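# Flip the gripper housing and return it to its tray

## Task

Invert the loose gripper housing and set it back inside its tray, with both halves still joined and no more than roughly a fingernail's width of it sticking out past the tray's open side. The tray is free to slide, so at the end it must rest on all four feet on the raised bench top, with no foot hanging more than half off an edge. A result that holds only because the robot is supporting it does not count. Finish by releasing everything and moving the arms away.

## Robot and tools

Robot and frame. There are two arms, left_arm and right_arm. Each has six joints (waist, shoulder, elbow, wrist pitch, wrist yaw, wrist roll) and a two-finger gripper. Positions use one shared frame: the origin sits on the table surface midway between the arms, +z is up, +x reaches out over the table, and left_arm is on the +y side. The arm names do not refer to image sides. The fingers point along the gripper's own +z axis and spread along its y axis. end_effector_position is the spot between the finger pads, under 1 cm behind the tips. The printed hand position is approximate and gets less accurate at long reach.

execute_actions takes "actions", a list holding zero or one item, plus an optional "pictures" boolean (images come by default). An empty list only reports the current state. A move is {"rows": [...], "steps": n}: up to 15 rows and n from 1 to 15 (15 if omitted). Each control step lasts 1/30 s and uses one row; if rows run out, the final row repeats. A wait is {"steps": n} with n up to 300; it returns once n steps have passed since the previous result, and your reply time is included in that count. If a call is rejected, nothing reaches the robot.

Row layout. Every row is one flat list of 14 numbers, each in [-1, 1], covering both arms even when only one moves: left_arm waist, shoulder, elbow, wrist pitch, wrist yaw, wrist roll, opening, then the same seven for right_arm. The six joint numbers are offsets, not poses, measured in scaled units from that arm's joint angles in the latest result that lists them. Before any result in the scene has listed them, and for the second or later call inside one reply, the offsets count from wherever the robot is as the action begins. They are never relative to the previous row. Scale: 1.0 equals 1.202 rad for the waist, 1.258 for the shoulder, 1.238 for the elbow, 2.073 for wrist pitch, and 2.022 for wrist yaw and wrist roll. All-zero offsets do not hold still: they pull the arm back to the reference angles. The opening number is absolute: +1 is fully open (0.087 m between pads) and -1 is shut.

Joint ranges in radians, same column order, for each arm: waist -2.618 to 3.054, shoulder 0.000 to 3.142, elbow 0.000 to 3.142, wrist pitch -1.571 to 1.571, wrist yaw -1.571 to 1.571, wrist roll -2.094 to 2.094. A target beyond an end by more than 0.036 rad gets the call rejected. True ends may sit up to 0.036 rad either way of these; a joint pushed outward past its true end stops there, and the result then says "joint sent to its limit" (possibly about an earlier, still-running action). A missing message does not prove there is room left.

Motion. Joints are speed-limited: each step the target may lead the measured angle by at most 0.202 rad (waist), 0.258 (shoulder), 0.238 (elbow), 0.573 (wrist pitch) and 0.522 (wrist yaw, roll). If targets would put a gripper more than 70 mm from where it is, all of that arm's targets are scaled back. Friction can leave a joint up to about 0.031 rad short, and smaller commands may not move it at all. The simulation keeps running while you think: arms keep heading for the last row sent until they settle or a step is HELD; only a new action moves them further. Fingers still in motion finish opening or closing.

Results. The state line, left_arm: ... | right_arm: ..., gives each gripper's position in metres and orientation as a wxyz quaternion. Joint positions and Joint velocities list each arm's joints in column order (rad, rad/s) followed by the pad gap (m, m/s). grip_measured is the actual finger opening on the command scale; each gripper may read off by about 1 mm, consistently through a scene. "joint command not followed" means a clearance check altered or blocked some joint targets, though the rest of the row ran. HELD flags steps where your row, fully or partly, was not sent.

Gripping. Away from the ends of the scale, fingers go to where grip_measured would equal your number. To hold something, command roughly 0.02 below grip_measured for a firm grip, less for a gentle one. Pads push about 20 N at most (some less); a fast close can squeeze harder and may even spring the fingers open. Expect occasional tugs on a held part or nudges to loose items.

Heat. Holding loads, even while you think, warms the motors. A MOTOR HOT line appears from 75 °C. At 90 °C that arm halts for 10 seconds; this trip is then disabled on that arm for 5 minutes, after which 90 °C or more halts it again. At 100 °C the arm and its gripper go limp and it drops until cooled. These show as OVER-TEMPERATURE FAULT lines; avoid any stop.

zoom_image takes "camera" (cam_head_left, cam_head_right, cam_left_wrist or cam_right_wrist) and "region" [x0, y0, x1, y1] in pixels of that camera's latest full image, origin at top-left, at most 504 by 504. All four cameras give 504x504 images. Head cameras have about 90° vertical field of view (focal length near 250 px); the wrist cameras about 61-63° (near 413 and 434 px). Lenses show strong radial distortion.

finished_scene takes "scene", the number of the current scene. It is final and reports whether the goal was met, so call it only after the housing rests inverted in the tray and both grippers are open and clear. Replying without any tool call ends the run.

Avoid: dropping or slamming the housing, shoving the tray off the bench or off its feet, pushing hard on anything, letting the arms collide or press on each other, and anything leaving the table, which fails the task outright.

Each tool is called after "Request:" as name(argument=value, ...) on one line, values as JSON.

## Session

Request:
execute_actions(actions=[])

Scene clock: 0.00 s of 5467.00 s.
left_arm: end_effector_position=(+0.0295, +0.6704, +0.3426) grip_measured=+1.000 end_effector_quat_wxyz=(+0.557, -0.245, +0.695, +0.383) | right_arm: end_effector_position=(+0.2877, -0.5122, +0.1761) grip_measured=+1.000 end_effector_quat_wxyz=(+0.234, +0.404, +0.764, +0.445)
Joint positions: left_arm=[ 1.84   1.139  1.132 -0.18   1.087  0.429  0.087] | right_arm=[-0.711  1.811  1.437 -1.052 -1.047  0.168  0.087]
Joint velocities: left_arm=[ 0.007 -0.002 -0.007 -0.066 -0.022 -0.007  0.   ] | right_arm=[-0.007 -0.022 -0.012 -0.081  0.037 -0.081  0.   ]
Motor temperatures (°C, as the motors report them): left_arm=[19 20 19 22 19 20] | right_arm=[19 22 20 20 19 21]

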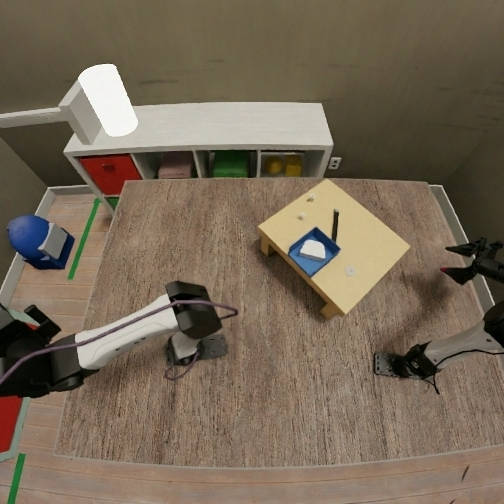

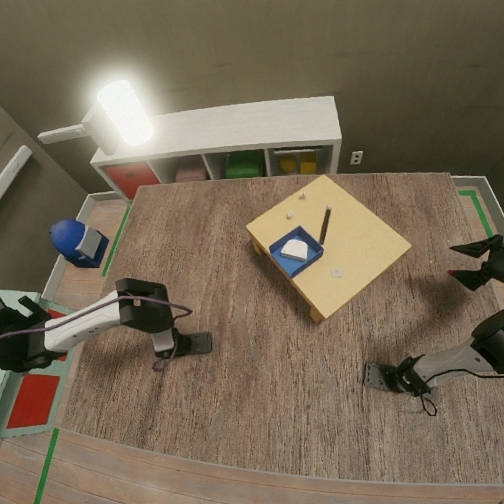

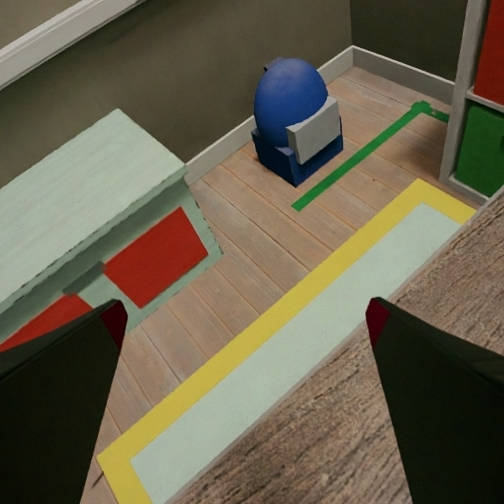

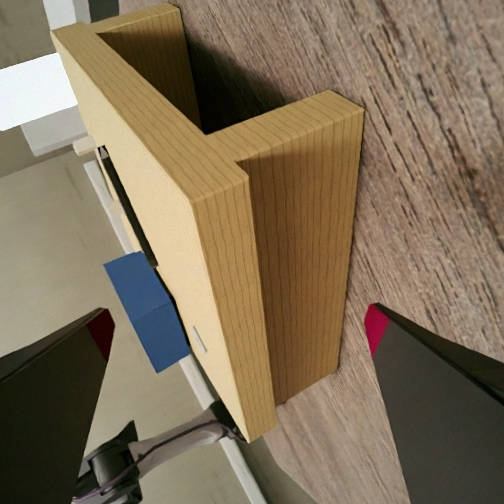

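Request:
zoom_image(camera="cam_head_left", region=[250, 180, 410, 320])

Request:
zoom_image(camera="cam_head_right", region=[255, 215, 335, 285])

Region (250, 180, 410, 320) of cam_head_left's 504x504 image, scaled by 3.150, with more detail than that image has; it fills the top 441 rows of this view, and the rest is white.

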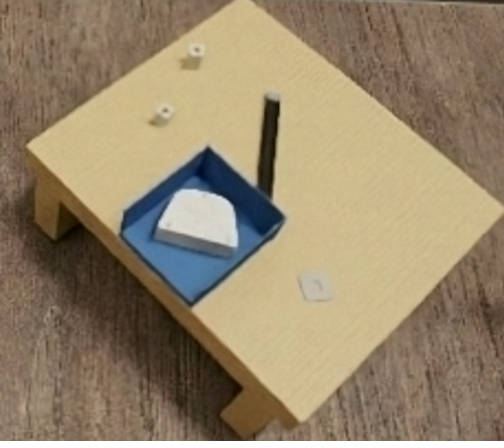

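Region (255, 215, 335, 285) of cam_head_right's 504x504 image, scaled by 6.300, with more detail than that image has; it fills the top 441 rows of this view, and the rest is white.

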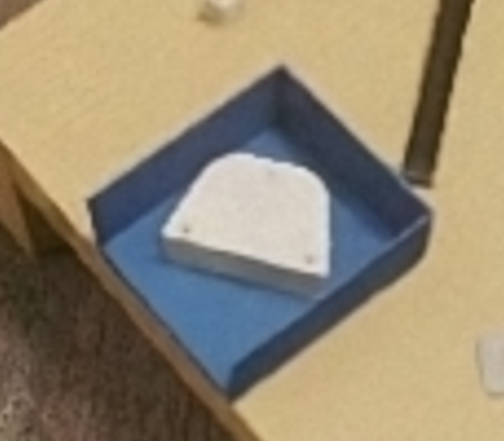

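Request:
execute_actions(actions=[{"rows":[[-1,-0.2,-0.2,0,-0.537,-0.21,1,0,-0.25,0.05,0,0.518,-0.083,1]]}], pictures=false)

Request:
execute_actions(actions=[{"steps":30}], pictures=false)

Request:
execute_actions(actions=[{"rows":[[-0.6,0,0,0,0,0,1,1,0,0,0,0,0,1]]}], pictures=false)

Request:
execute_actions(actions=[{"steps":60}])

Scene clock: 14.80 s of 5467.00 s.
left_arm: end_effector_position=(+0.2315, +0.5978, +0.2977) grip_measured=+1.000 end_effector_quat_wxyz=(+0.574, -0.337, +0.687, +0.291) | right_arm: end_effector_position=(+0.1907, -0.6175, +0.2063) grip_measured=+1.000 end_effector_quat_wxyz=(+0.257, +0.410, +0.871, -0.081)
Joint positions: left_arm=[ 0.801  0.889  0.901 -0.185  0.071  0.026  0.087] | right_arm=[-0.71   1.49   1.509 -1.048 -0.073  0.013  0.087]
Joint velocities: left_arm=[-2.093  0.007 -0.007 -0.022 -0.432 -0.125  0.   ] | right_arm=[ 0.002  0.095  0.012  0.037  0.403 -0.11   0.   ]
Motor temperatures (°C, as the motors report them): left_arm=[19 20 21 24 19 20] | right_arm=[19 26 22 20 19 21]
Steps of this call (steps 1 to 90: nothing new was sent; then 11.30 s passed at rest; steps 91 to 105: all 15 steps of this action). Readings (joint positions):
91: left_arm=[1.814 1.110 1.099 -0.159 1.008 0.371] | right_arm=[-0.710 1.791 1.438 -1.051 -0.979 0.146]
92: left_arm=[1.752 1.044 1.025 -0.155 0.896 0.297] | right_arm=[-0.710 1.751 1.438 -1.057 -0.870 0.121]
94: left_arm=[1.599 0.928 0.921 -0.181 0.707 0.194] | right_arm=[-0.710 1.625 1.448 -1.058 -0.675 0.082]
98: left_arm=[1.306 0.889 0.901 -0.185 0.334 0.085] | right_arm=[-0.710 1.463 1.505 -1.047 -0.318 0.036]
105: the state above

Scene clock: 15.80 s of 5467.00 s.
left_arm: end_effector_position=(+0.2652, +0.5711, +0.2976) grip_measured=+1.000 end_effector_quat_wxyz=(+0.588, -0.305, +0.702, +0.262) | right_arm: end_effector_position=(+0.1823, -0.6246, +0.2051) grip_measured=+1.000 end_effector_quat_wxyz=(+0.243, +0.415, +0.870, -0.108)
Joint positions: left_arm=[ 0.642  0.889  0.901 -0.185  0.007  0.011  0.087] | right_arm=[-0.71   1.493  1.509 -1.049 -0.011  0.007  0.087]
Joint velocities: left_arm=[ 0.002 -0.002 -0.027  0.007 -0.095  0.007  0.   ] | right_arm=[-0.012 -0.002  0.007 -0.022 -0.037 -0.037  0.   ]
Motor temperatures (°C, as the motors report them): left_arm=[19 20 21 25 19 20] | right_arm=[19 26 22 20 19 21]
Steps of this call (steps 1 to 30: the robot went on to your last target). Readings (joint positions):
1: left_arm=[0.734 0.889 0.901 -0.185 0.060 0.023] | right_arm=[-0.710 1.493 1.509 -1.048 -0.060 0.012]
2: left_arm=[0.684 0.889 0.901 -0.185 0.056 0.022] | right_arm=[-0.710 1.493 1.509 -1.049 -0.050 0.011]
4: left_arm=[0.644 0.889 0.901 -0.185 0.047 0.019] | right_arm=[-0.710 1.493 1.509 -1.049 -0.036 0.010]
8: left_arm=[0.642 0.889 0.901 -0.185 0.024 0.014] | right_arm=[-0.710 1.493 1.509 -1.049 -0.021 0.008]
30: the state above
All arms were judged still, so your last target was given up. Only a new action makes them travel on or press farther. Fingers that are still opening or closing keep moving.

Scene clock: 16.30 s of 5467.00 s.
left_arm: end_effector_position=(+0.3736, +0.3590, +0.2976) grip_measured=+1.000 end_effector_quat_wxyz=(+0.642, -0.036, +0.765, +0.035) | right_arm: end_effector_position=(+0.3015, -0.3217, +0.2052) grip_measured=+1.000 end_effector_quat_wxyz=(+0.265, -0.058, +0.962, +0.022)
Joint positions: left_arm=[-0.077  0.889  0.901 -0.185  0.015  0.01   0.087] | right_arm=[ 0.305  1.493  1.509 -1.048 -0.007  0.01   0.087]
Joint velocities: left_arm=[ 0.007  0.002  0.017  0.007 -0.022 -0.022  0.   ] | right_arm=[ 2.039  0.017 -0.007  0.095  0.007 -0.051  0.   ]
Motor temperatures (°C, as the motors report them): left_arm=[19 20 21 25 19 20] | right_arm=[19 26 22 20 19 21]
Steps of this call (steps 1 to 15: all 15 steps of this action). Readings (joint positions):
1: left_arm=[0.616 0.889 0.901 -0.185 -0.007 0.010] | right_arm=[-0.688 1.493 1.509 -1.049 0.000 0.009]
2: left_arm=[0.551 0.889 0.901 -0.185 -0.011 0.010] | right_arm=[-0.637 1.493 1.509 -1.049 0.008 0.010]
4: left_arm=[0.404 0.889 0.901 -0.185 -0.006 0.010] | right_arm=[-0.496 1.493 1.509 -1.049 0.006 0.010]
8: left_arm=[0.113 0.889 0.901 -0.185 0.001 0.010] | right_arm=[-0.205 1.493 1.509 -1.048 -0.001 0.010]
15: the state above

Scene clock: 18.30 s of 5467.00 s.
left_arm: end_effector_position=(+0.3735, +0.3594, +0.2976) grip_measured=+1.000 end_effector_quat_wxyz=(+0.642, -0.037, +0.765, +0.036) | right_arm: end_effector_position=(+0.2858, -0.2555, +0.2052) grip_measured=+1.000 end_effector_quat_wxyz=(+0.261, -0.154, +0.951, +0.054)
Joint positions: left_arm=[-0.077  0.889  0.901 -0.185  0.013  0.01   0.087] | right_arm=[ 0.5    1.493  1.509 -1.048 -0.022  0.007  0.087]
Joint velocities: left_arm=[-0.012  0.002  0.002  0.037  0.022  0.081  0.   ] | right_arm=[ 0.012 -0.002 -0.002 -0.081 -0.007 -0.066  0.   ]
Motor temperatures (°C, as the motors report them): left_arm=[19 20 21 25 19 20] | right_arm=[19 26 22 21 19 21]
Steps of this call (steps 1 to 30: the robot went on to your last target; steps 31 to 60: nothing new was sent). Readings (joint positions):
1: left_arm=[-0.077 0.889 0.901 -0.185 0.015 0.010] | right_arm=[0.376 1.493 1.509 -1.048 -0.008 0.010]
2: left_arm=[-0.077 0.889 0.901 -0.185 0.014 0.010] | right_arm=[0.437 1.493 1.509 -1.048 -0.012 0.009]
4: left_arm=[-0.077 0.889 0.901 -0.185 0.014 0.010] | right_arm=[0.501 1.493 1.509 -1.048 -0.023 0.007]
8: left_arm=[-0.077 0.889 0.901 -0.185 0.013 0.010] | right_arm=[0.501 1.493 1.509 -1.048 -0.023 0.007]
60: the state above
All arms were judged still, so your last target was given up. Only a new action makes them travel on or press farther. Fingers that are still opening or closing keep moving.

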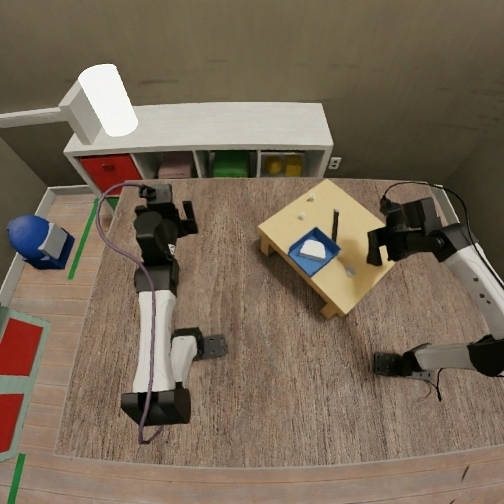

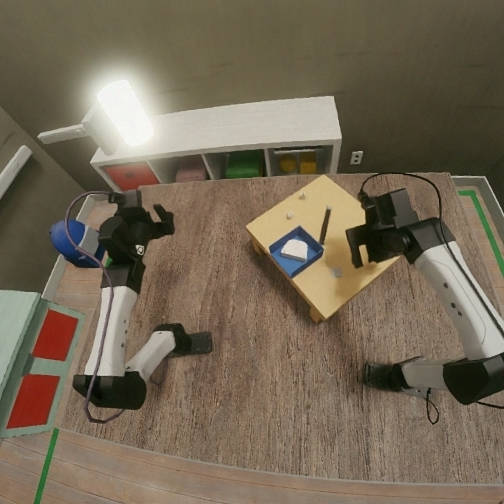

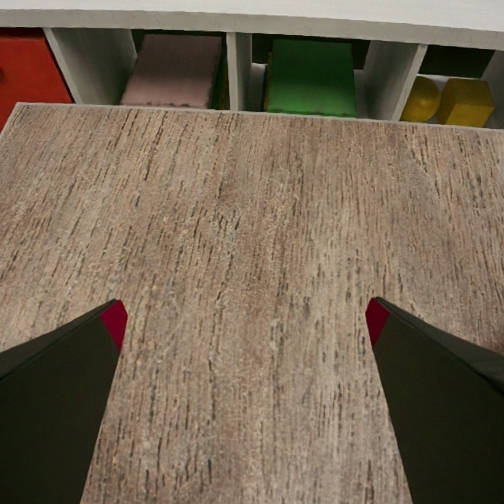

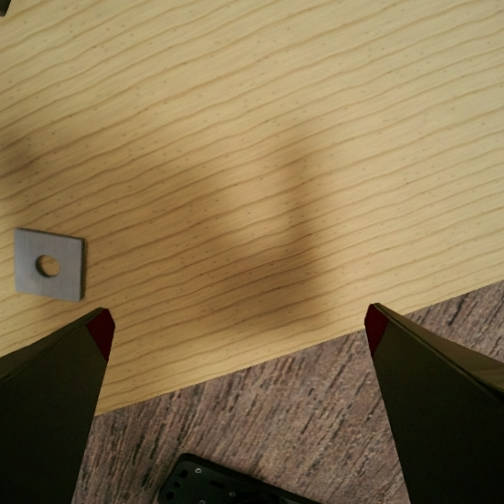

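Request:
execute_actions(actions=[{"rows":[[0,0,0,0,0,0,1,0.1,0.05,0.2,-0.03,0,0,1],[0,0,0,0,0,0,1,0.1,0.05,0.2,-0.03,0,0,1],[0,0,0,0,0,0,1,0.1,0.05,0.2,-0.03,0,0,1],[0,0,0,0,0,0,1,0.35,0.2,0.356,-0.073,0,0,1]]}], pictures=false)

Request:
execute_actions(actions=[{"steps":20}])

Scene clock: 24.73 s of 5467.00 s.
left_arm: end_effector_position=(+0.3735, +0.3594, +0.2976) grip_measured=+1.000 end_effector_quat_wxyz=(+0.642, -0.037, +0.765, +0.036) | right_arm: end_effector_position=(+0.2542, -0.0904, +0.2414) grip_measured=+1.000 end_effector_quat_wxyz=(+0.253, -0.354, +0.893, +0.117)
Joint positions: left_arm=[-0.077  0.889  0.901 -0.185  0.013  0.01   0.087] | right_arm=[ 0.931  1.753  1.927 -1.181 -0.03   0.008  0.087]
Joint velocities: left_arm=[ 0.002 -0.012  0.002 -0.051  0.037 -0.007  0.   ] | right_arm=[-0.105 -0.012  0.017 -0.081 -0.007 -0.007  0.   ]
Motor temperatures (°C, as the motors report them): left_arm=[19 20 22 26 19 20] | right_arm=[19 26 23 21 19 21]
Steps of this call (steps 1 to 90: nothing new was sent; then 2.93 s passed at rest; steps 91 to 105: all 15 steps of this action). Readings (joint positions):
91: left_arm=[-0.077 0.889 0.901 -0.185 0.013 0.010] | right_arm=[0.513 1.505 1.541 -1.077 -0.016 0.008]
92: left_arm=[-0.077 0.889 0.901 -0.185 0.013 0.010] | right_arm=[0.540 1.531 1.605 -1.108 -0.013 0.009]
94: left_arm=[-0.077 0.889 0.901 -0.185 0.013 0.010] | right_arm=[0.613 1.577 1.723 -1.118 -0.010 0.009]
98: left_arm=[-0.077 0.889 0.901 -0.185 0.013 0.010] | right_arm=[0.848 1.708 1.922 -1.127 -0.010 0.010]
105: the state above

Scene clock: 25.40 s of 5467.00 s.
left_arm: end_effector_position=(+0.3735, +0.3594, +0.2976) grip_measured=+1.000 end_effector_quat_wxyz=(+0.642, -0.037, +0.765, +0.036) | right_arm: end_effector_position=(+0.2532, -0.0937, +0.2402) grip_measured=+1.000 end_effector_quat_wxyz=(+0.247, -0.352, +0.895, +0.114)
Joint positions: left_arm=[-0.077  0.889  0.901 -0.185  0.013  0.01   0.087] | right_arm=[ 0.927  1.753  1.927 -1.194 -0.03   0.008  0.087]
Joint velocities: left_arm=[-0.002 -0.002  0.007 -0.037 -0.037  0.037  0.   ] | right_arm=[ 0.002 -0.002 -0.022 -0.007 -0.022  0.007  0.   ]
Motor temperatures (°C, as the motors report them): left_arm=[19 20 22 26 19 20] | right_arm=[19 26 23 21 19 21]
Steps of this call (steps 1 to 20: the robot went on to your last target). Readings (joint positions):
1: left_arm=[-0.077 0.889 0.901 -0.185 0.013 0.010] | right_arm=[0.929 1.753 1.927 -1.184 -0.030 0.008]
2: left_arm=[-0.077 0.889 0.901 -0.185 0.013 0.010] | right_arm=[0.927 1.753 1.927 -1.186 -0.030 0.008]
4: left_arm=[-0.077 0.889 0.901 -0.185 0.013 0.010] | right_arm=[0.927 1.753 1.927 -1.190 -0.030 0.008]
8: left_arm=[-0.077 0.889 0.901 -0.185 0.013 0.010] | right_arm=[0.927 1.753 1.927 -1.193 -0.030 0.008]
20: the state above

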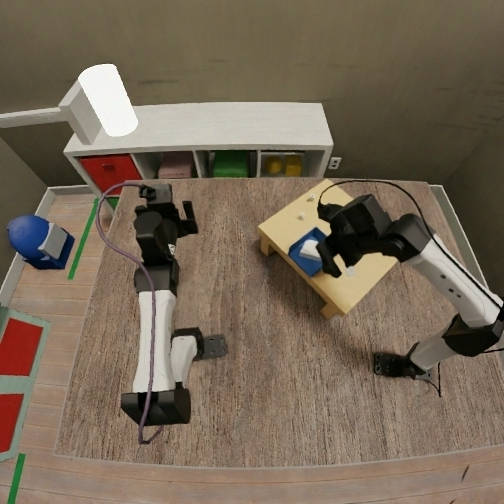

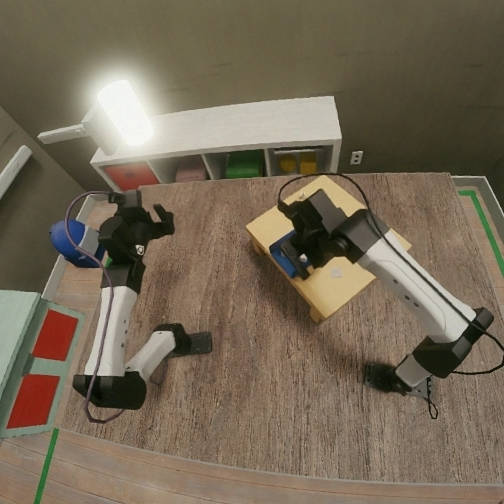

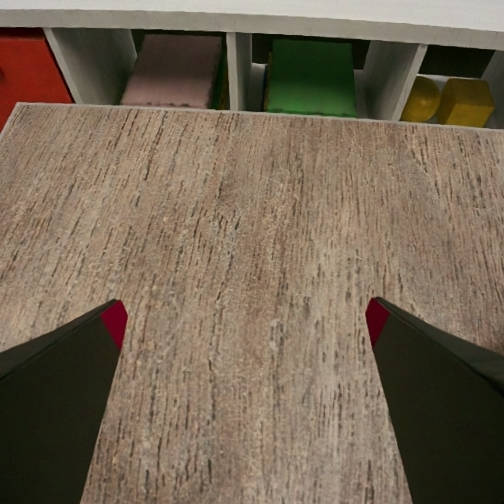

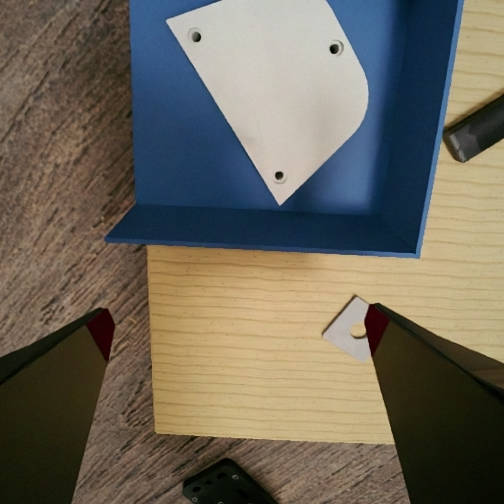

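Request:
execute_actions(actions=[{"rows":[[0,0,0,0,0,0,1,-0.03,0.03,0.1,-0.01,-0.04,-0.06,1],[0,0,0,0,0,0,1,-0.05,0.06,0.16,-0.01,-0.07,-0.1,1],[0,0,0,0,0,0,1,-0.07,0.09,0.22,-0.02,-0.1,-0.15,1],[0,0,0,0,0,0,1,-0.09,0.12,0.28,-0.03,-0.13,-0.2,1],[0,0,0,0,0,0,1,-0.11,0.16,0.33,-0.04,-0.16,-0.25,1],[0,0,0,0,0,0,1,-0.13,0.2,0.38,-0.05,-0.188,-0.296,1],[0,0,0,0,0,0,1,-0.141,0.23,0.42,-0.057,-0.188,-0.296,1],[0,0,0,0,0,0,1,-0.141,0.26,0.42,-0.057,-0.188,-0.296,1],[0,0,0,0,0,0,1,-0.141,0.29,0.42,-0.057,-0.188,-0.296,1],[0,0,0,0,0,0,1,-0.141,0.31,0.42,-0.057,-0.188,-0.296,1]]}], pictures=false)

Request:
execute_actions(actions=[{"steps":20}])

Scene clock: 44.97 s of 5467.00 s.
left_arm: end_effector_position=(+0.3735, +0.3594, +0.2976) grip_measured=+1.000 end_effector_quat_wxyz=(+0.642, -0.037, +0.765, +0.036) | right_arm: end_effector_position=(+0.3529, -0.0654, +0.2320) grip_measured=+1.000 end_effector_quat_wxyz=(+0.270, -0.544, +0.774, +0.181)
Joint positions: left_arm=[-0.077  0.889  0.901 -0.185  0.013  0.01   0.087] | right_arm=[ 0.752  2.158  2.438 -1.288 -0.369 -0.543  0.087]
Joint velocities: left_arm=[ 0.002  0.002 -0.002 -0.022  0.037 -0.007  0.   ] | right_arm=[ 0.007  0.452 -0.002 -0.242 -0.168 -0.242  0.   ]
Motor temperatures (°C, as the motors report them): left_arm=[19 20 23 28 19 20] | right_arm=[19 29 26 22 19 21]
Steps of this call (steps 1 to 15: the robot went on to your last target; steps 16 to 90: nothing new was sent; then 16.07 s passed at rest; steps 91 to 105: all 15 steps of this action). Readings (joint positions):
91: left_arm=[-0.077 0.889 0.901 -0.185 0.013 0.010] | right_arm=[0.924 1.760 1.943 -1.207 -0.039 -0.008]
92: left_arm=[-0.077 0.889 0.901 -0.185 0.013 0.010] | right_arm=[0.915 1.779 1.987 -1.226 -0.062 -0.039]
94: left_arm=[-0.077 0.889 0.901 -0.185 0.013 0.010] | right_arm=[0.879 1.839 2.121 -1.242 -0.128 -0.139]
98: left_arm=[-0.077 0.889 0.901 -0.185 0.013 0.010] | right_arm=[0.781 1.980 2.386 -1.253 -0.280 -0.387]
105: the state above

Scene clock: 45.63 s of 5467.00 s.
left_arm: end_effector_position=(+0.3735, +0.3594, +0.2976) grip_measured=+1.000 end_effector_quat_wxyz=(+0.642, -0.037, +0.765, +0.036) | right_arm: end_effector_position=(+0.3483, -0.0646, +0.2292) grip_measured=+1.000 end_effector_quat_wxyz=(+0.262, -0.561, +0.762, +0.189)
Joint positions: left_arm=[-0.077  0.889  0.901 -0.185  0.013  0.01   0.087] | right_arm=[ 0.752  2.162  2.438 -1.307 -0.396 -0.584  0.087]
Joint velocities: left_arm=[ 0.007 -0.002  0.002 -0.022  0.007 -0.037  0.   ] | right_arm=[-0.002 -0.012 -0.002 -0.037 -0.007 -0.007  0.   ]
Motor temperatures (°C, as the motors report them): left_arm=[19 20 23 28 19 20] | right_arm=[19 29 26 22 19 21]
Steps of this call (steps 1 to 20: the robot went on to your last target). Readings (joint positions):
1: left_arm=[-0.077 0.889 0.901 -0.185 0.013 0.010] | right_arm=[0.752 2.170 2.438 -1.295 -0.373 -0.551]
2: left_arm=[-0.077 0.889 0.901 -0.185 0.013 0.010] | right_arm=[0.752 2.175 2.438 -1.301 -0.376 -0.558]
4: left_arm=[-0.077 0.889 0.901 -0.185 0.013 0.010] | right_arm=[0.752 2.174 2.438 -1.307 -0.382 -0.567]
8: left_arm=[-0.077 0.889 0.901 -0.185 0.013 0.010] | right_arm=[0.752 2.164 2.438 -1.307 -0.391 -0.577]
20: the state above

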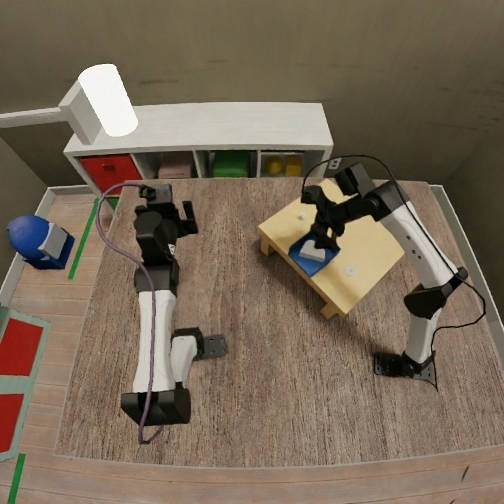

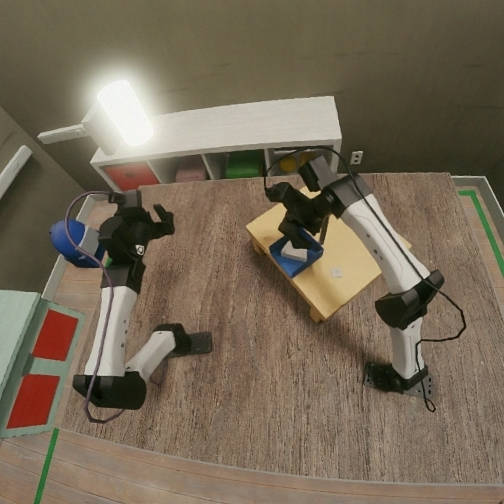

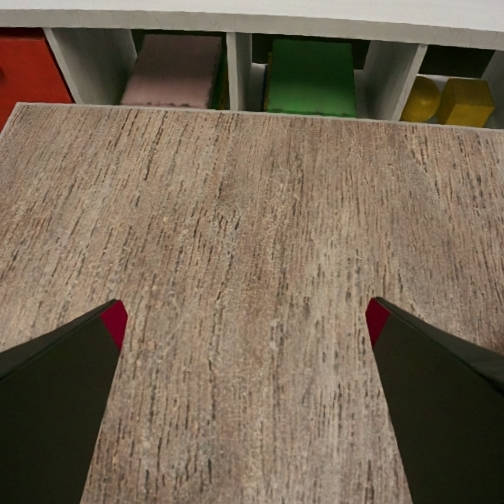

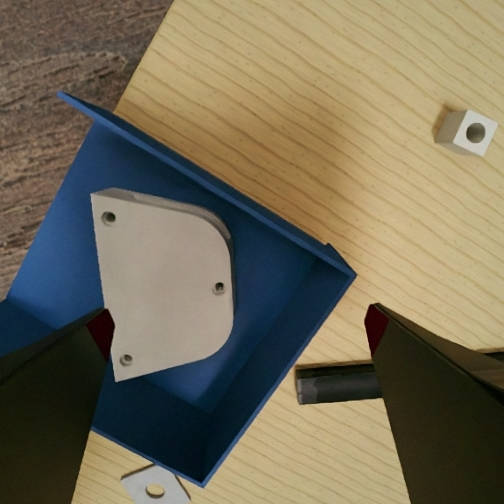

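Request:
execute_actions(actions=[{"rows":[[0,0,0,0,0,0,1,0.015,-0.04,-0.03,0.01,0,0,1],[0,0,0,0,0,0,1,0.03,-0.07,-0.06,0.02,0,0,1],[0,0,0,0,0,0,1,0.04,-0.1,-0.1,0.03,0,0,1],[0,0,0,0,0,0,1,0.046,-0.105,-0.14,0.035,0,0,1]]}], pictures=false)

Request:
execute_actions(actions=[{"steps":10}])

Scene clock: 54.30 s of 5467.00 s.
left_arm: end_effector_position=(+0.3735, +0.3594, +0.2976) grip_measured=+1.000 end_effector_quat_wxyz=(+0.642, -0.037, +0.765, +0.036) | right_arm: end_effector_position=(+0.3153, -0.0548, +0.2410) grip_measured=+1.000 end_effector_quat_wxyz=(-0.267, +0.583, -0.742, -0.195)
Joint positions: left_arm=[-0.077  0.889  0.901 -0.185  0.013  0.01   0.087] | right_arm=[ 0.81   2.042  2.289 -1.257 -0.395 -0.584  0.087]
Joint velocities: left_arm=[-0.002 -0.002 -0.012 -0.007  0.007 -0.037  0.   ] | right_arm=[-0.002 -0.007  0.007  0.081  0.081 -0.022  0.   ]
Motor temperatures (°C, as the motors report them): left_arm=[19 20 24 29 19 20] | right_arm=[19 33 26 22 19 21]
Steps of this call (steps 1 to 15: the robot went on to your last target; steps 16 to 90: nothing new was sent; then 5.17 s passed at rest; steps 91 to 105: all 15 steps of this action). Readings (joint positions):
91: left_arm=[-0.077 0.889 0.901 -0.185 0.013 0.010] | right_arm=[0.753 2.159 2.434 -1.305 -0.396 -0.584]
92: left_arm=[-0.077 0.889 0.901 -0.185 0.013 0.010] | right_arm=[0.756 2.148 2.417 -1.299 -0.396 -0.584]
94: left_arm=[-0.077 0.889 0.901 -0.185 0.013 0.010] | right_arm=[0.771 2.104 2.348 -1.280 -0.395 -0.584]
98: left_arm=[-0.077 0.889 0.901 -0.185 0.013 0.010] | right_arm=[0.807 2.047 2.290 -1.273 -0.395 -0.584]
105: the state above

Scene clock: 54.63 s of 5467.00 s.
left_arm: end_effector_position=(+0.3735, +0.3594, +0.2976) grip_measured=+1.000 end_effector_quat_wxyz=(+0.642, -0.037, +0.765, +0.036) | right_arm: end_effector_position=(+0.3158, -0.0544, +0.2413) grip_measured=+1.000 end_effector_quat_wxyz=(-0.268, +0.583, -0.742, -0.195)
Joint positions: left_arm=[-0.077  0.889  0.901 -0.185  0.013  0.01   0.087] | right_arm=[ 0.81   2.042  2.289 -1.255 -0.395 -0.584  0.087]
Joint velocities: left_arm=[ 0.002  0.007 -0.002  0.022 -0.037 -0.081  0.   ] | right_arm=[-0.007 -0.002 -0.012 -0.007  0.022  0.081  0.   ]
Motor temperatures (°C, as the motors report them): left_arm=[19 20 24 29 19 20] | right_arm=[19 33 26 22 19 21]
Steps of this call (steps 1 to 10: the robot went on to your last target). Readings (joint positions):
1: left_arm=[-0.077 0.889 0.901 -0.185 0.013 0.010] | right_arm=[0.810 2.042 2.289 -1.257 -0.395 -0.584]
2: left_arm=[-0.077 0.889 0.901 -0.185 0.013 0.010] | right_arm=[0.810 2.042 2.289 -1.256 -0.395 -0.584]
4: left_arm=[-0.077 0.889 0.901 -0.185 0.013 0.010] | right_arm=[0.810 2.042 2.289 -1.255 -0.395 -0.584]
8: left_arm=[-0.077 0.889 0.901 -0.185 0.013 0.010] | right_arm=[0.810 2.042 2.289 -1.255 -0.395 -0.584]
10: the state above

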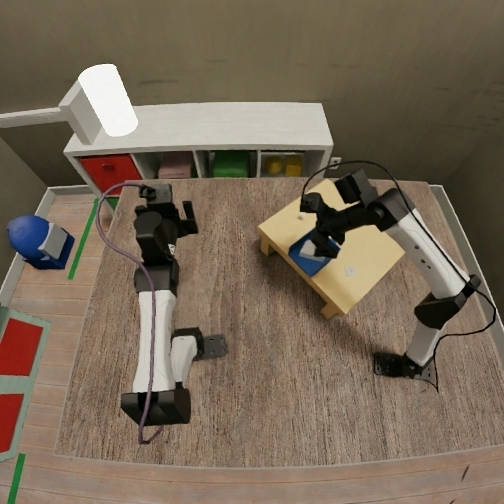

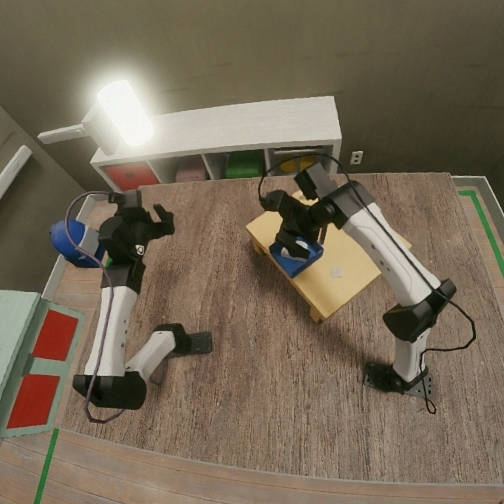

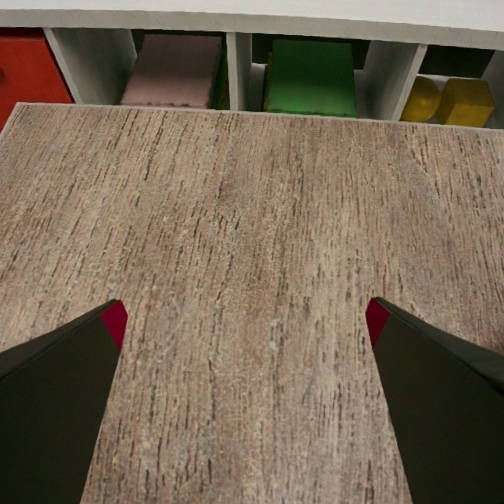

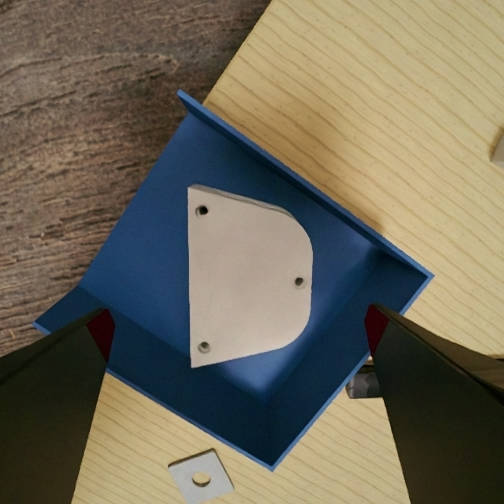

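Request:
execute_actions(actions=[{"rows":[[0,0,0,0,0,0,1,0,0.02,0.04,-0.02,0.01,0,0.8],[0,0,0,0,0,0,1,0,0.04,0.07,-0.03,0.02,0,0.7],[0,0,0,0,0,0,1,0,0.06,0.095,-0.043,0.027,-0.015,0.6],[0,0,0,0,0,0,1,0,0.078,0.095,-0.043,0.027,-0.015,0.55]]}], pictures=false)

Request:
execute_actions(actions=[{"steps":10}])

Scene clock: 63.97 s of 5467.00 s.
left_arm: end_effector_position=(+0.3735, +0.3594, +0.2976) grip_measured=+1.000 end_effector_quat_wxyz=(+0.642, -0.037, +0.765, +0.036) | right_arm: end_effector_position=(+0.3249, -0.0579, +0.2166) grip_measured=+0.550 end_effector_quat_wxyz=(-0.230, +0.589, -0.755, -0.173)
Joint positions: left_arm=[-0.077  0.889  0.901 -0.185  0.013  0.01   0.087] | right_arm=[ 0.81   2.143  2.383 -1.335 -0.351 -0.607  0.068]
Joint velocities: left_arm=[ 0.012 -0.012 -0.002 -0.037 -0.022  0.066  0.   ] | right_arm=[-0.007 -0.002  0.007  0.022  0.037 -0.007  0.   ]
Motor temperatures (°C, as the motors report them): left_arm=[19 20 24 29 19 20] | right_arm=[19 34 26 23 19 21]
Steps of this call (steps 1 to 15: the robot went on to your last target; steps 16 to 90: nothing new was sent; then 5.83 s passed at rest; steps 91 to 105: all 15 steps of this action). Readings (joint positions):
91: left_arm=[-0.077 0.889 0.901 -0.185 0.013 0.010] | right_arm=[0.810 2.044 2.293 -1.259 -0.394 -0.584]
92: left_arm=[-0.077 0.889 0.901 -0.185 0.013 0.010] | right_arm=[0.810 2.052 2.310 -1.273 -0.390 -0.584]
94: left_arm=[-0.077 0.889 0.901 -0.185 0.013 0.010] | right_arm=[0.810 2.082 2.360 -1.295 -0.377 -0.592]
98: left_arm=[-0.077 0.889 0.901 -0.185 0.013 0.010] | right_arm=[0.810 2.124 2.383 -1.313 -0.361 -0.601]
105: the state above

Scene clock: 64.30 s of 5467.00 s.
left_arm: end_effector_position=(+0.3735, +0.3594, +0.2976) grip_measured=+1.000 end_effector_quat_wxyz=(+0.642, -0.037, +0.765, +0.036) | right_arm: end_effector_position=(+0.3246, -0.0584, +0.2164) grip_measured=+0.550 end_effector_quat_wxyz=(-0.229, +0.589, -0.756, -0.172)
Joint positions: left_arm=[-0.077  0.889  0.901 -0.185  0.013  0.01   0.087] | right_arm=[ 0.81   2.143  2.383 -1.338 -0.35  -0.608  0.068]
Joint velocities: left_arm=[ 0.017  0.007 -0.002 -0.022  0.007  0.037  0.   ] | right_arm=[ 0.002  0.002  0.002 -0.037  0.022  0.037  0.   ]
Motor temperatures (°C, as the motors report them): left_arm=[19 20 24 29 19 20] | right_arm=[19 35 26 23 19 21]
Steps of this call (steps 1 to 10: the robot went on to your last target). Readings (joint positions):
1: left_arm=[-0.077 0.889 0.901 -0.185 0.013 0.010] | right_arm=[0.810 2.143 2.383 -1.335 -0.351 -0.607]
2: left_arm=[-0.077 0.889 0.901 -0.185 0.013 0.010] | right_arm=[0.810 2.143 2.383 -1.336 -0.351 -0.607]
4: left_arm=[-0.077 0.889 0.901 -0.185 0.013 0.010] | right_arm=[0.810 2.143 2.383 -1.337 -0.351 -0.607]
8: left_arm=[-0.077 0.889 0.901 -0.185 0.013 0.010] | right_arm=[0.810 2.143 2.383 -1.337 -0.350 -0.608]
10: the state above

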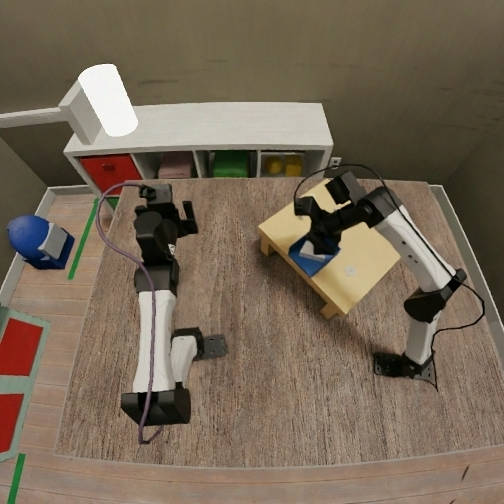

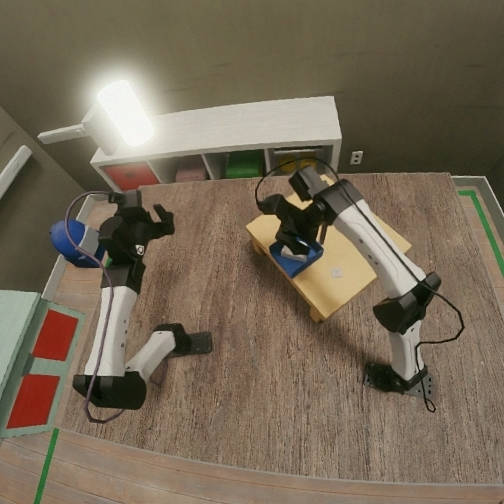

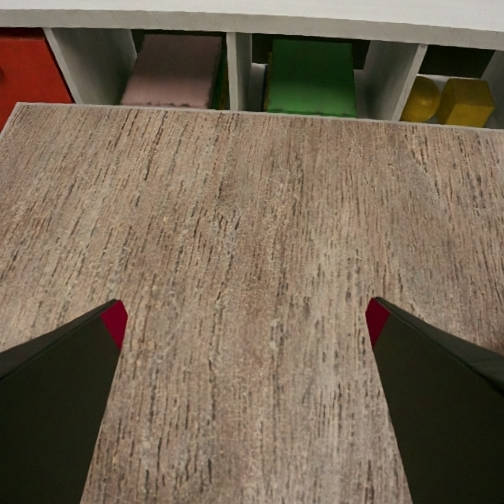

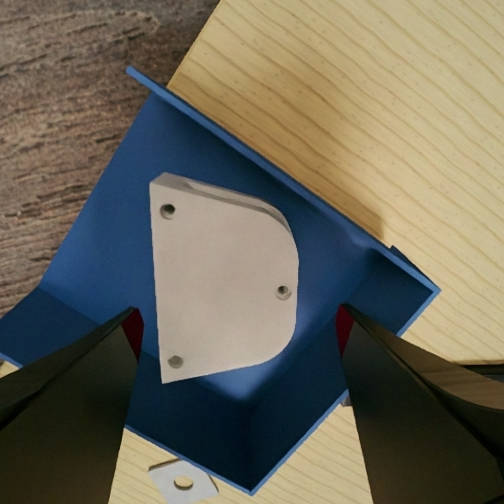

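Request:
execute_actions(actions=[{"rows":[[0,0,0,0,0,0,1,0.01,0.015,0,-0.01,0,0,0.65],[0,0,0,0,0,0,1,0.017,0.03,0,-0.02,0,0,0.65],[0,0,0,0,0,0,1,0.017,0.042,0,-0.02,0,0,0.65]]}], pictures=false)

Request:
execute_actions(actions=[{"steps":10}])

Scene clock: 68.47 s of 5467.00 s.
left_arm: end_effector_position=(+0.3735, +0.3594, +0.2976) grip_measured=+1.000 end_effector_quat_wxyz=(+0.642, -0.037, +0.765, +0.036) | right_arm: end_effector_position=(+0.3178, -0.0549, +0.1891) grip_measured=+0.650 end_effector_quat_wxyz=(-0.185, +0.594, -0.763, -0.174)
Joint positions: left_arm=[-0.077  0.889  0.901 -0.185  0.013  0.01   0.087] | right_arm=[ 0.825  2.199  2.383 -1.37  -0.35  -0.608  0.072]
Joint velocities: left_arm=[ 0.017  0.007 -0.007  0.022  0.051  0.051  0.   ] | right_arm=[-0.007 -0.002 -0.002  0.051  0.022 -0.037  0.   ]
Motor temperatures (°C, as the motors report them): left_arm=[19 20 24 30 19 20] | right_arm=[19 35 26 23 19 21]
Steps of this call (steps 1 to 15: the robot went on to your last target; steps 16 to 90: nothing new was sent; then 0.67 s passed at rest; steps 91 to 105: all 15 steps of this action). Readings (joint positions):
91: left_arm=[-0.077 0.889 0.901 -0.185 0.013 0.010] | right_arm=[0.810 2.144 2.383 -1.339 -0.350 -0.608]
92: left_arm=[-0.077 0.889 0.901 -0.185 0.013 0.010] | right_arm=[0.811 2.146 2.383 -1.343 -0.350 -0.608]
94: left_arm=[-0.077 0.889 0.901 -0.185 0.013 0.010] | right_arm=[0.816 2.157 2.383 -1.352 -0.350 -0.608]
98: left_arm=[-0.077 0.889 0.901 -0.185 0.013 0.010] | right_arm=[0.824 2.190 2.383 -1.365 -0.350 -0.608]
105: the state above

Scene clock: 68.80 s of 5467.00 s.
left_arm: end_effector_position=(+0.3735, +0.3594, +0.2976) grip_measured=+1.000 end_effector_quat_wxyz=(+0.642, -0.037, +0.765, +0.036) | right_arm: end_effector_position=(+0.3177, -0.0549, +0.1891) grip_measured=+0.650 end_effector_quat_wxyz=(-0.185, +0.594, -0.763, -0.175)
Joint positions: left_arm=[-0.077  0.889  0.901 -0.185  0.013  0.01   0.087] | right_arm=[ 0.825  2.199  2.383 -1.371 -0.35  -0.608  0.072]
Joint velocities: left_arm=[ 0.007 -0.007  0.002 -0.022  0.066  0.081  0.   ] | right_arm=[ 0.002 -0.017  0.002  0.007  0.007  0.037  0.   ]
Motor temperatures (°C, as the motors report them): left_arm=[19 20 24 30 19 20] | right_arm=[19 35 26 23 19 21]
Steps of this call (steps 1 to 10: the robot went on to your last target). Readings (joint positions):
1: left_arm=[-0.077 0.889 0.901 -0.185 0.013 0.010] | right_arm=[0.825 2.199 2.383 -1.370 -0.350 -0.608]
2: left_arm=[-0.077 0.889 0.901 -0.185 0.013 0.010] | right_arm=[0.825 2.199 2.383 -1.371 -0.350 -0.608]
4: left_arm=[-0.077 0.889 0.901 -0.185 0.013 0.010] | right_arm=[0.825 2.199 2.383 -1.371 -0.350 -0.608]
8: left_arm=[-0.077 0.889 0.901 -0.185 0.013 0.010] | right_arm=[0.825 2.199 2.383 -1.371 -0.350 -0.608]
10: the state above

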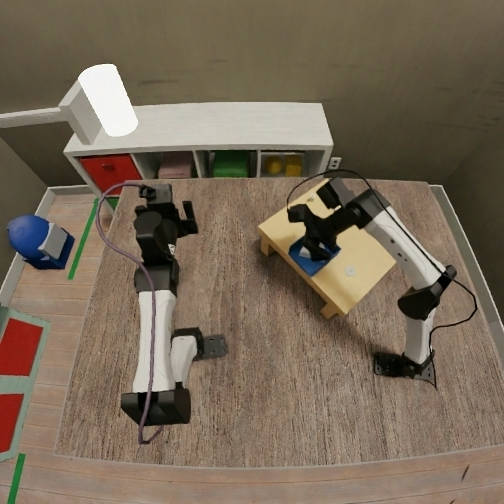

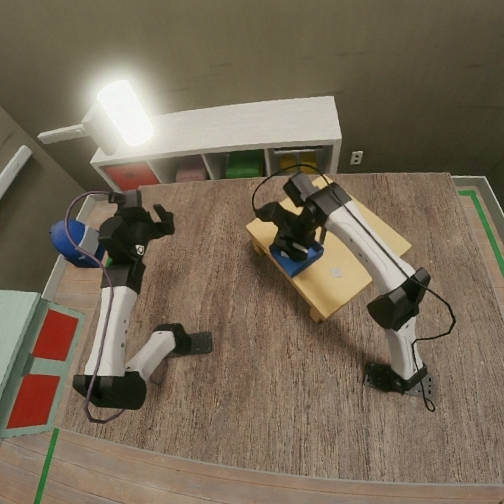

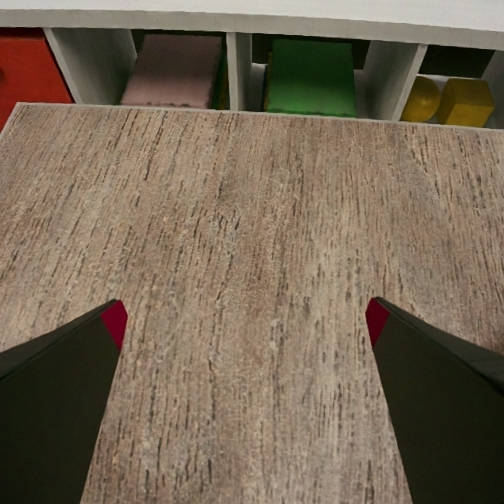

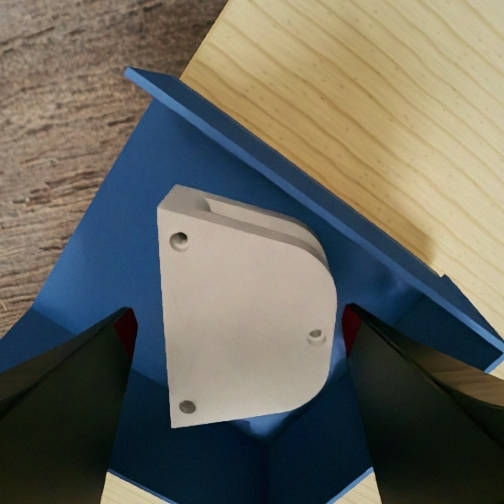

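Request:
execute_actions(actions=[{"rows":[[0,0,0,0,0,0,1,0,0,0,0,0.017,0,0.65],[0,0,0,0,0,0,1,0,0,0,0,0.017,0,0.65],[0,0,0,0,0,0,1,0,0,0,0,0.017,0,0.65],[0,0,0,0,0,0,1,0,0.012,0,0,0.017,0,0.65],[0,0,0,0,0,0,1,0,0.026,0,0,0.017,0,0.65]]}], pictures=false)

Request:
execute_actions(actions=[{"steps":10}])

Scene clock: 72.90 s of 5467.00 s.
left_arm: end_effector_position=(+0.3735, +0.3594, +0.2976) grip_measured=+1.000 end_effector_quat_wxyz=(+0.642, -0.037, +0.765, +0.036) | right_arm: end_effector_position=(+0.3197, -0.0556, +0.1823) grip_measured=+0.650 end_effector_quat_wxyz=(-0.178, +0.594, -0.766, -0.168)
Joint positions: left_arm=[-0.077  0.889  0.901 -0.185  0.013  0.01   0.087] | right_arm=[ 0.826  2.213  2.383 -1.371 -0.337 -0.608  0.072]
Joint velocities: left_arm=[-0.007 -0.012  0.007 -0.037 -0.022 -0.022  0.   ] | right_arm=[-0.017  0.002 -0.002 -0.037 -0.022 -0.007  0.   ]
Motor temperatures (°C, as the motors report them): left_arm=[19 20 25 30 19 20] | right_arm=[19 36 26 23 19 21]
Steps of this call (steps 1 to 15: the robot went on to your last target; steps 16 to 90: nothing new was sent; then 0.60 s passed at rest; steps 91 to 105: all 15 steps of this action). Readings (joint positions):
91: left_arm=[-0.077 0.889 0.901 -0.185 0.013 0.010] | right_arm=[0.825 2.199 2.383 -1.371 -0.348 -0.608]
92: left_arm=[-0.077 0.889 0.901 -0.185 0.013 0.010] | right_arm=[0.825 2.199 2.383 -1.371 -0.345 -0.608]
94: left_arm=[-0.077 0.889 0.901 -0.185 0.013 0.010] | right_arm=[0.825 2.199 2.383 -1.371 -0.340 -0.608]
98: left_arm=[-0.077 0.889 0.901 -0.185 0.013 0.010] | right_arm=[0.825 2.210 2.383 -1.371 -0.335 -0.608]
105: the state above

Scene clock: 73.23 s of 5467.00 s.
left_arm: end_effector_position=(+0.3735, +0.3594, +0.2976) grip_measured=+1.000 end_effector_quat_wxyz=(+0.642, -0.037, +0.765, +0.036) | right_arm: end_effector_position=(+0.3197, -0.0556, +0.1823) grip_measured=+0.650 end_effector_quat_wxyz=(-0.178, +0.594, -0.766, -0.168)
Joint positions: left_arm=[-0.077  0.889  0.901 -0.185  0.013  0.01   0.087] | right_arm=[ 0.826  2.213  2.383 -1.371 -0.337 -0.608  0.072]
Joint velocities: left_arm=[-0.007 -0.017  0.007 -0.007  0.022  0.037  0.   ] | right_arm=[ 0.007 -0.007  0.002  0.037  0.022 -0.037  0.   ]
Motor temperatures (°C, as the motors report them): left_arm=[19 20 25 30 19 20] | right_arm=[19 36 26 23 19 21]
Steps of this call (steps 1 to 10: the robot went on to your last target). Readings (joint positions):
1: left_arm=[-0.077 0.889 0.901 -0.185 0.013 0.010] | right_arm=[0.826 2.213 2.383 -1.371 -0.337 -0.608]
2: left_arm=[-0.077 0.889 0.901 -0.185 0.013 0.010] | right_arm=[0.826 2.213 2.383 -1.371 -0.337 -0.608]
4: left_arm=[-0.077 0.889 0.901 -0.185 0.013 0.010] | right_arm=[0.826 2.213 2.383 -1.371 -0.337 -0.608]
8: left_arm=[-0.077 0.889 0.901 -0.185 0.013 0.010] | right_arm=[0.826 2.213 2.383 -1.371 -0.337 -0.608]
10: the state above

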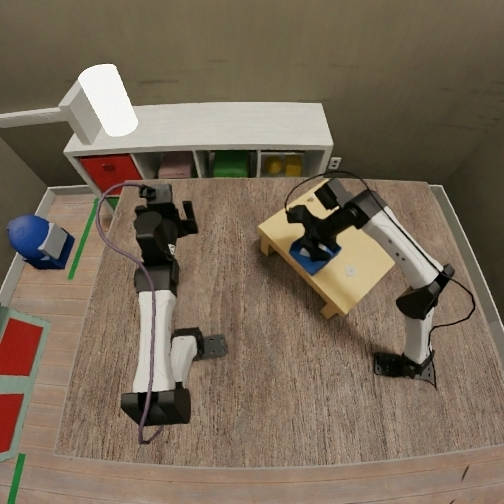

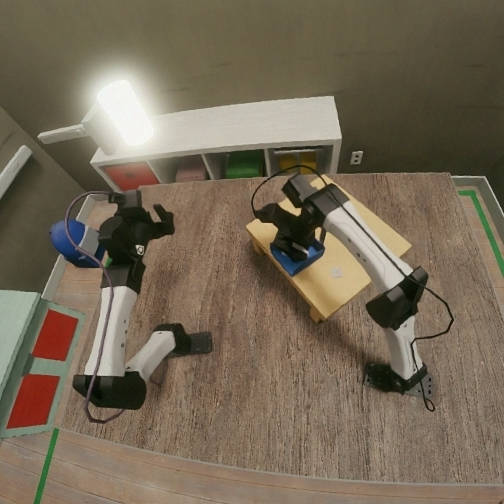

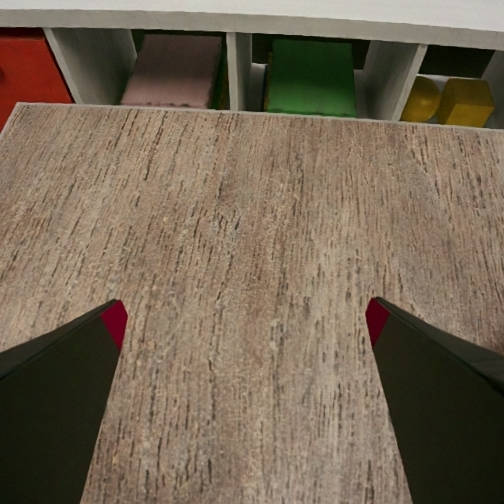

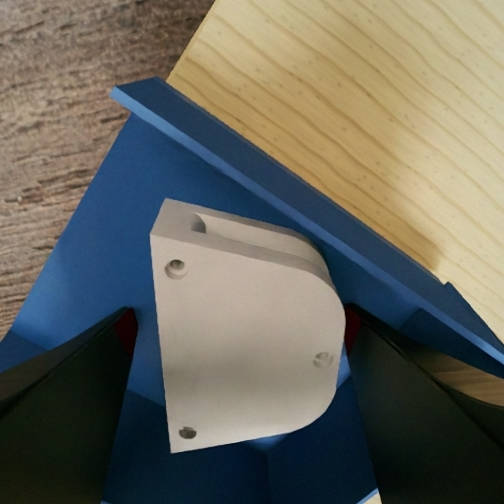

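Request:
execute_actions(actions=[{"rows":[[0,0,0,0,0,0,1,0.006,0,0,0,0,0,0.65],[0,0,0,0,0,0,1,0.01,0,0,0,0,0,0.65],[0,0,0,0,0,0,1,0.014,0,0,0,0,0,0.65],[0,0,0,0,0,0,1,0.018,0,0,0,0,0,0.65],[0,0,0,0,0,0,1,0.022,0,0,0,0,0,0.65],[0,0,0,0,0,0,1,0.026,0,0,0,0,0,0.65]]}])

Scene clock: 76.77 s of 5467.00 s.
left_arm: end_effector_position=(+0.3735, +0.3594, +0.2976) grip_measured=+1.000 end_effector_quat_wxyz=(+0.642, -0.037, +0.765, +0.036) | right_arm: end_effector_position=(+0.3111, -0.0461, +0.1824) grip_measured=+0.650 end_effector_quat_wxyz=(-0.176, +0.605, -0.758, -0.171)
Joint positions: left_arm=[-0.077  0.889  0.901 -0.185  0.013  0.01   0.087] | right_arm=[ 0.853  2.213  2.383 -1.371 -0.337 -0.608  0.072]
Joint velocities: left_arm=[-0.012 -0.007  0.007 -0.007 -0.037  0.081  0.   ] | right_arm=[-0.002  0.007 -0.007 -0.066  0.037 -0.022 -0.002]
Motor temperatures (°C, as the motors report them): left_arm=[19 20 25 30 19 20] | right_arm=[19 36 26 23 19 21]
Steps of this call (steps 1 to 15: the robot went on to your last target; steps 16 to 90: nothing new was sent; then 0.03 s passed at rest; steps 91 to 105: all 15 steps of this action). Readings (joint positions):
91: left_arm=[-0.077 0.889 0.901 -0.185 0.013 0.010] | right_arm=[0.826 2.213 2.383 -1.371 -0.337 -0.608]
92: left_arm=[-0.077 0.889 0.901 -0.185 0.013 0.010] | right_arm=[0.827 2.213 2.383 -1.371 -0.337 -0.608]
94: left_arm=[-0.077 0.889 0.901 -0.185 0.013 0.010] | right_arm=[0.831 2.213 2.383 -1.371 -0.337 -0.608]
98: left_arm=[-0.077 0.889 0.901 -0.185 0.013 0.010] | right_arm=[0.847 2.213 2.383 -1.371 -0.337 -0.608]
105: the state above

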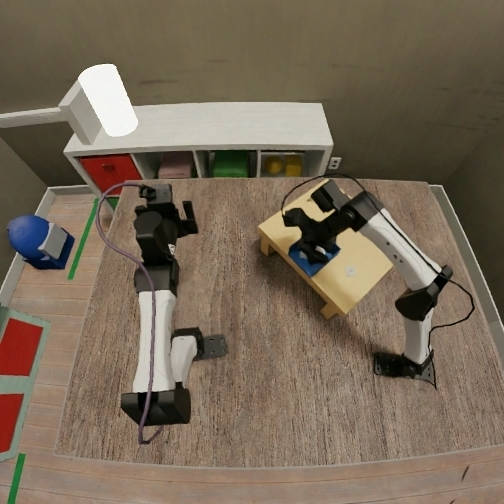

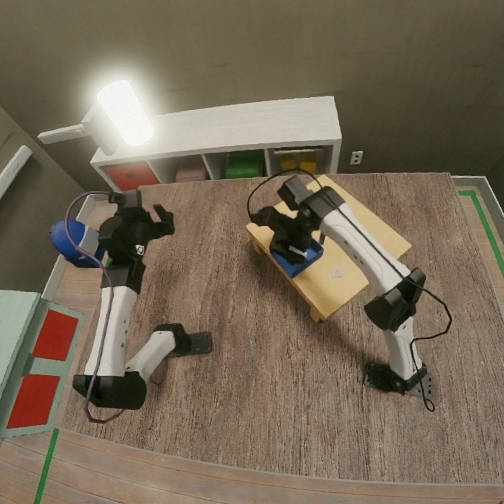

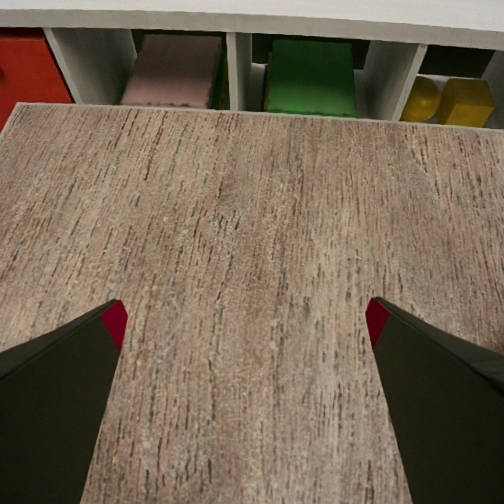

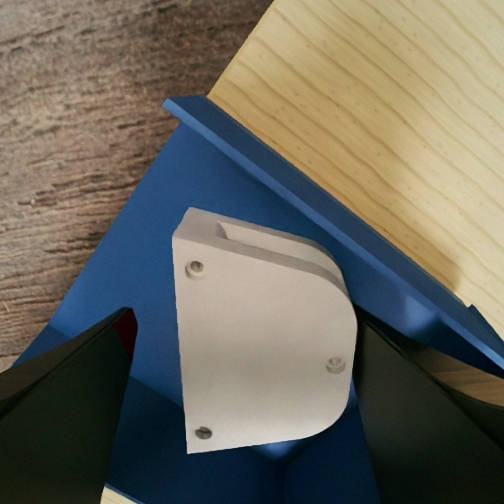

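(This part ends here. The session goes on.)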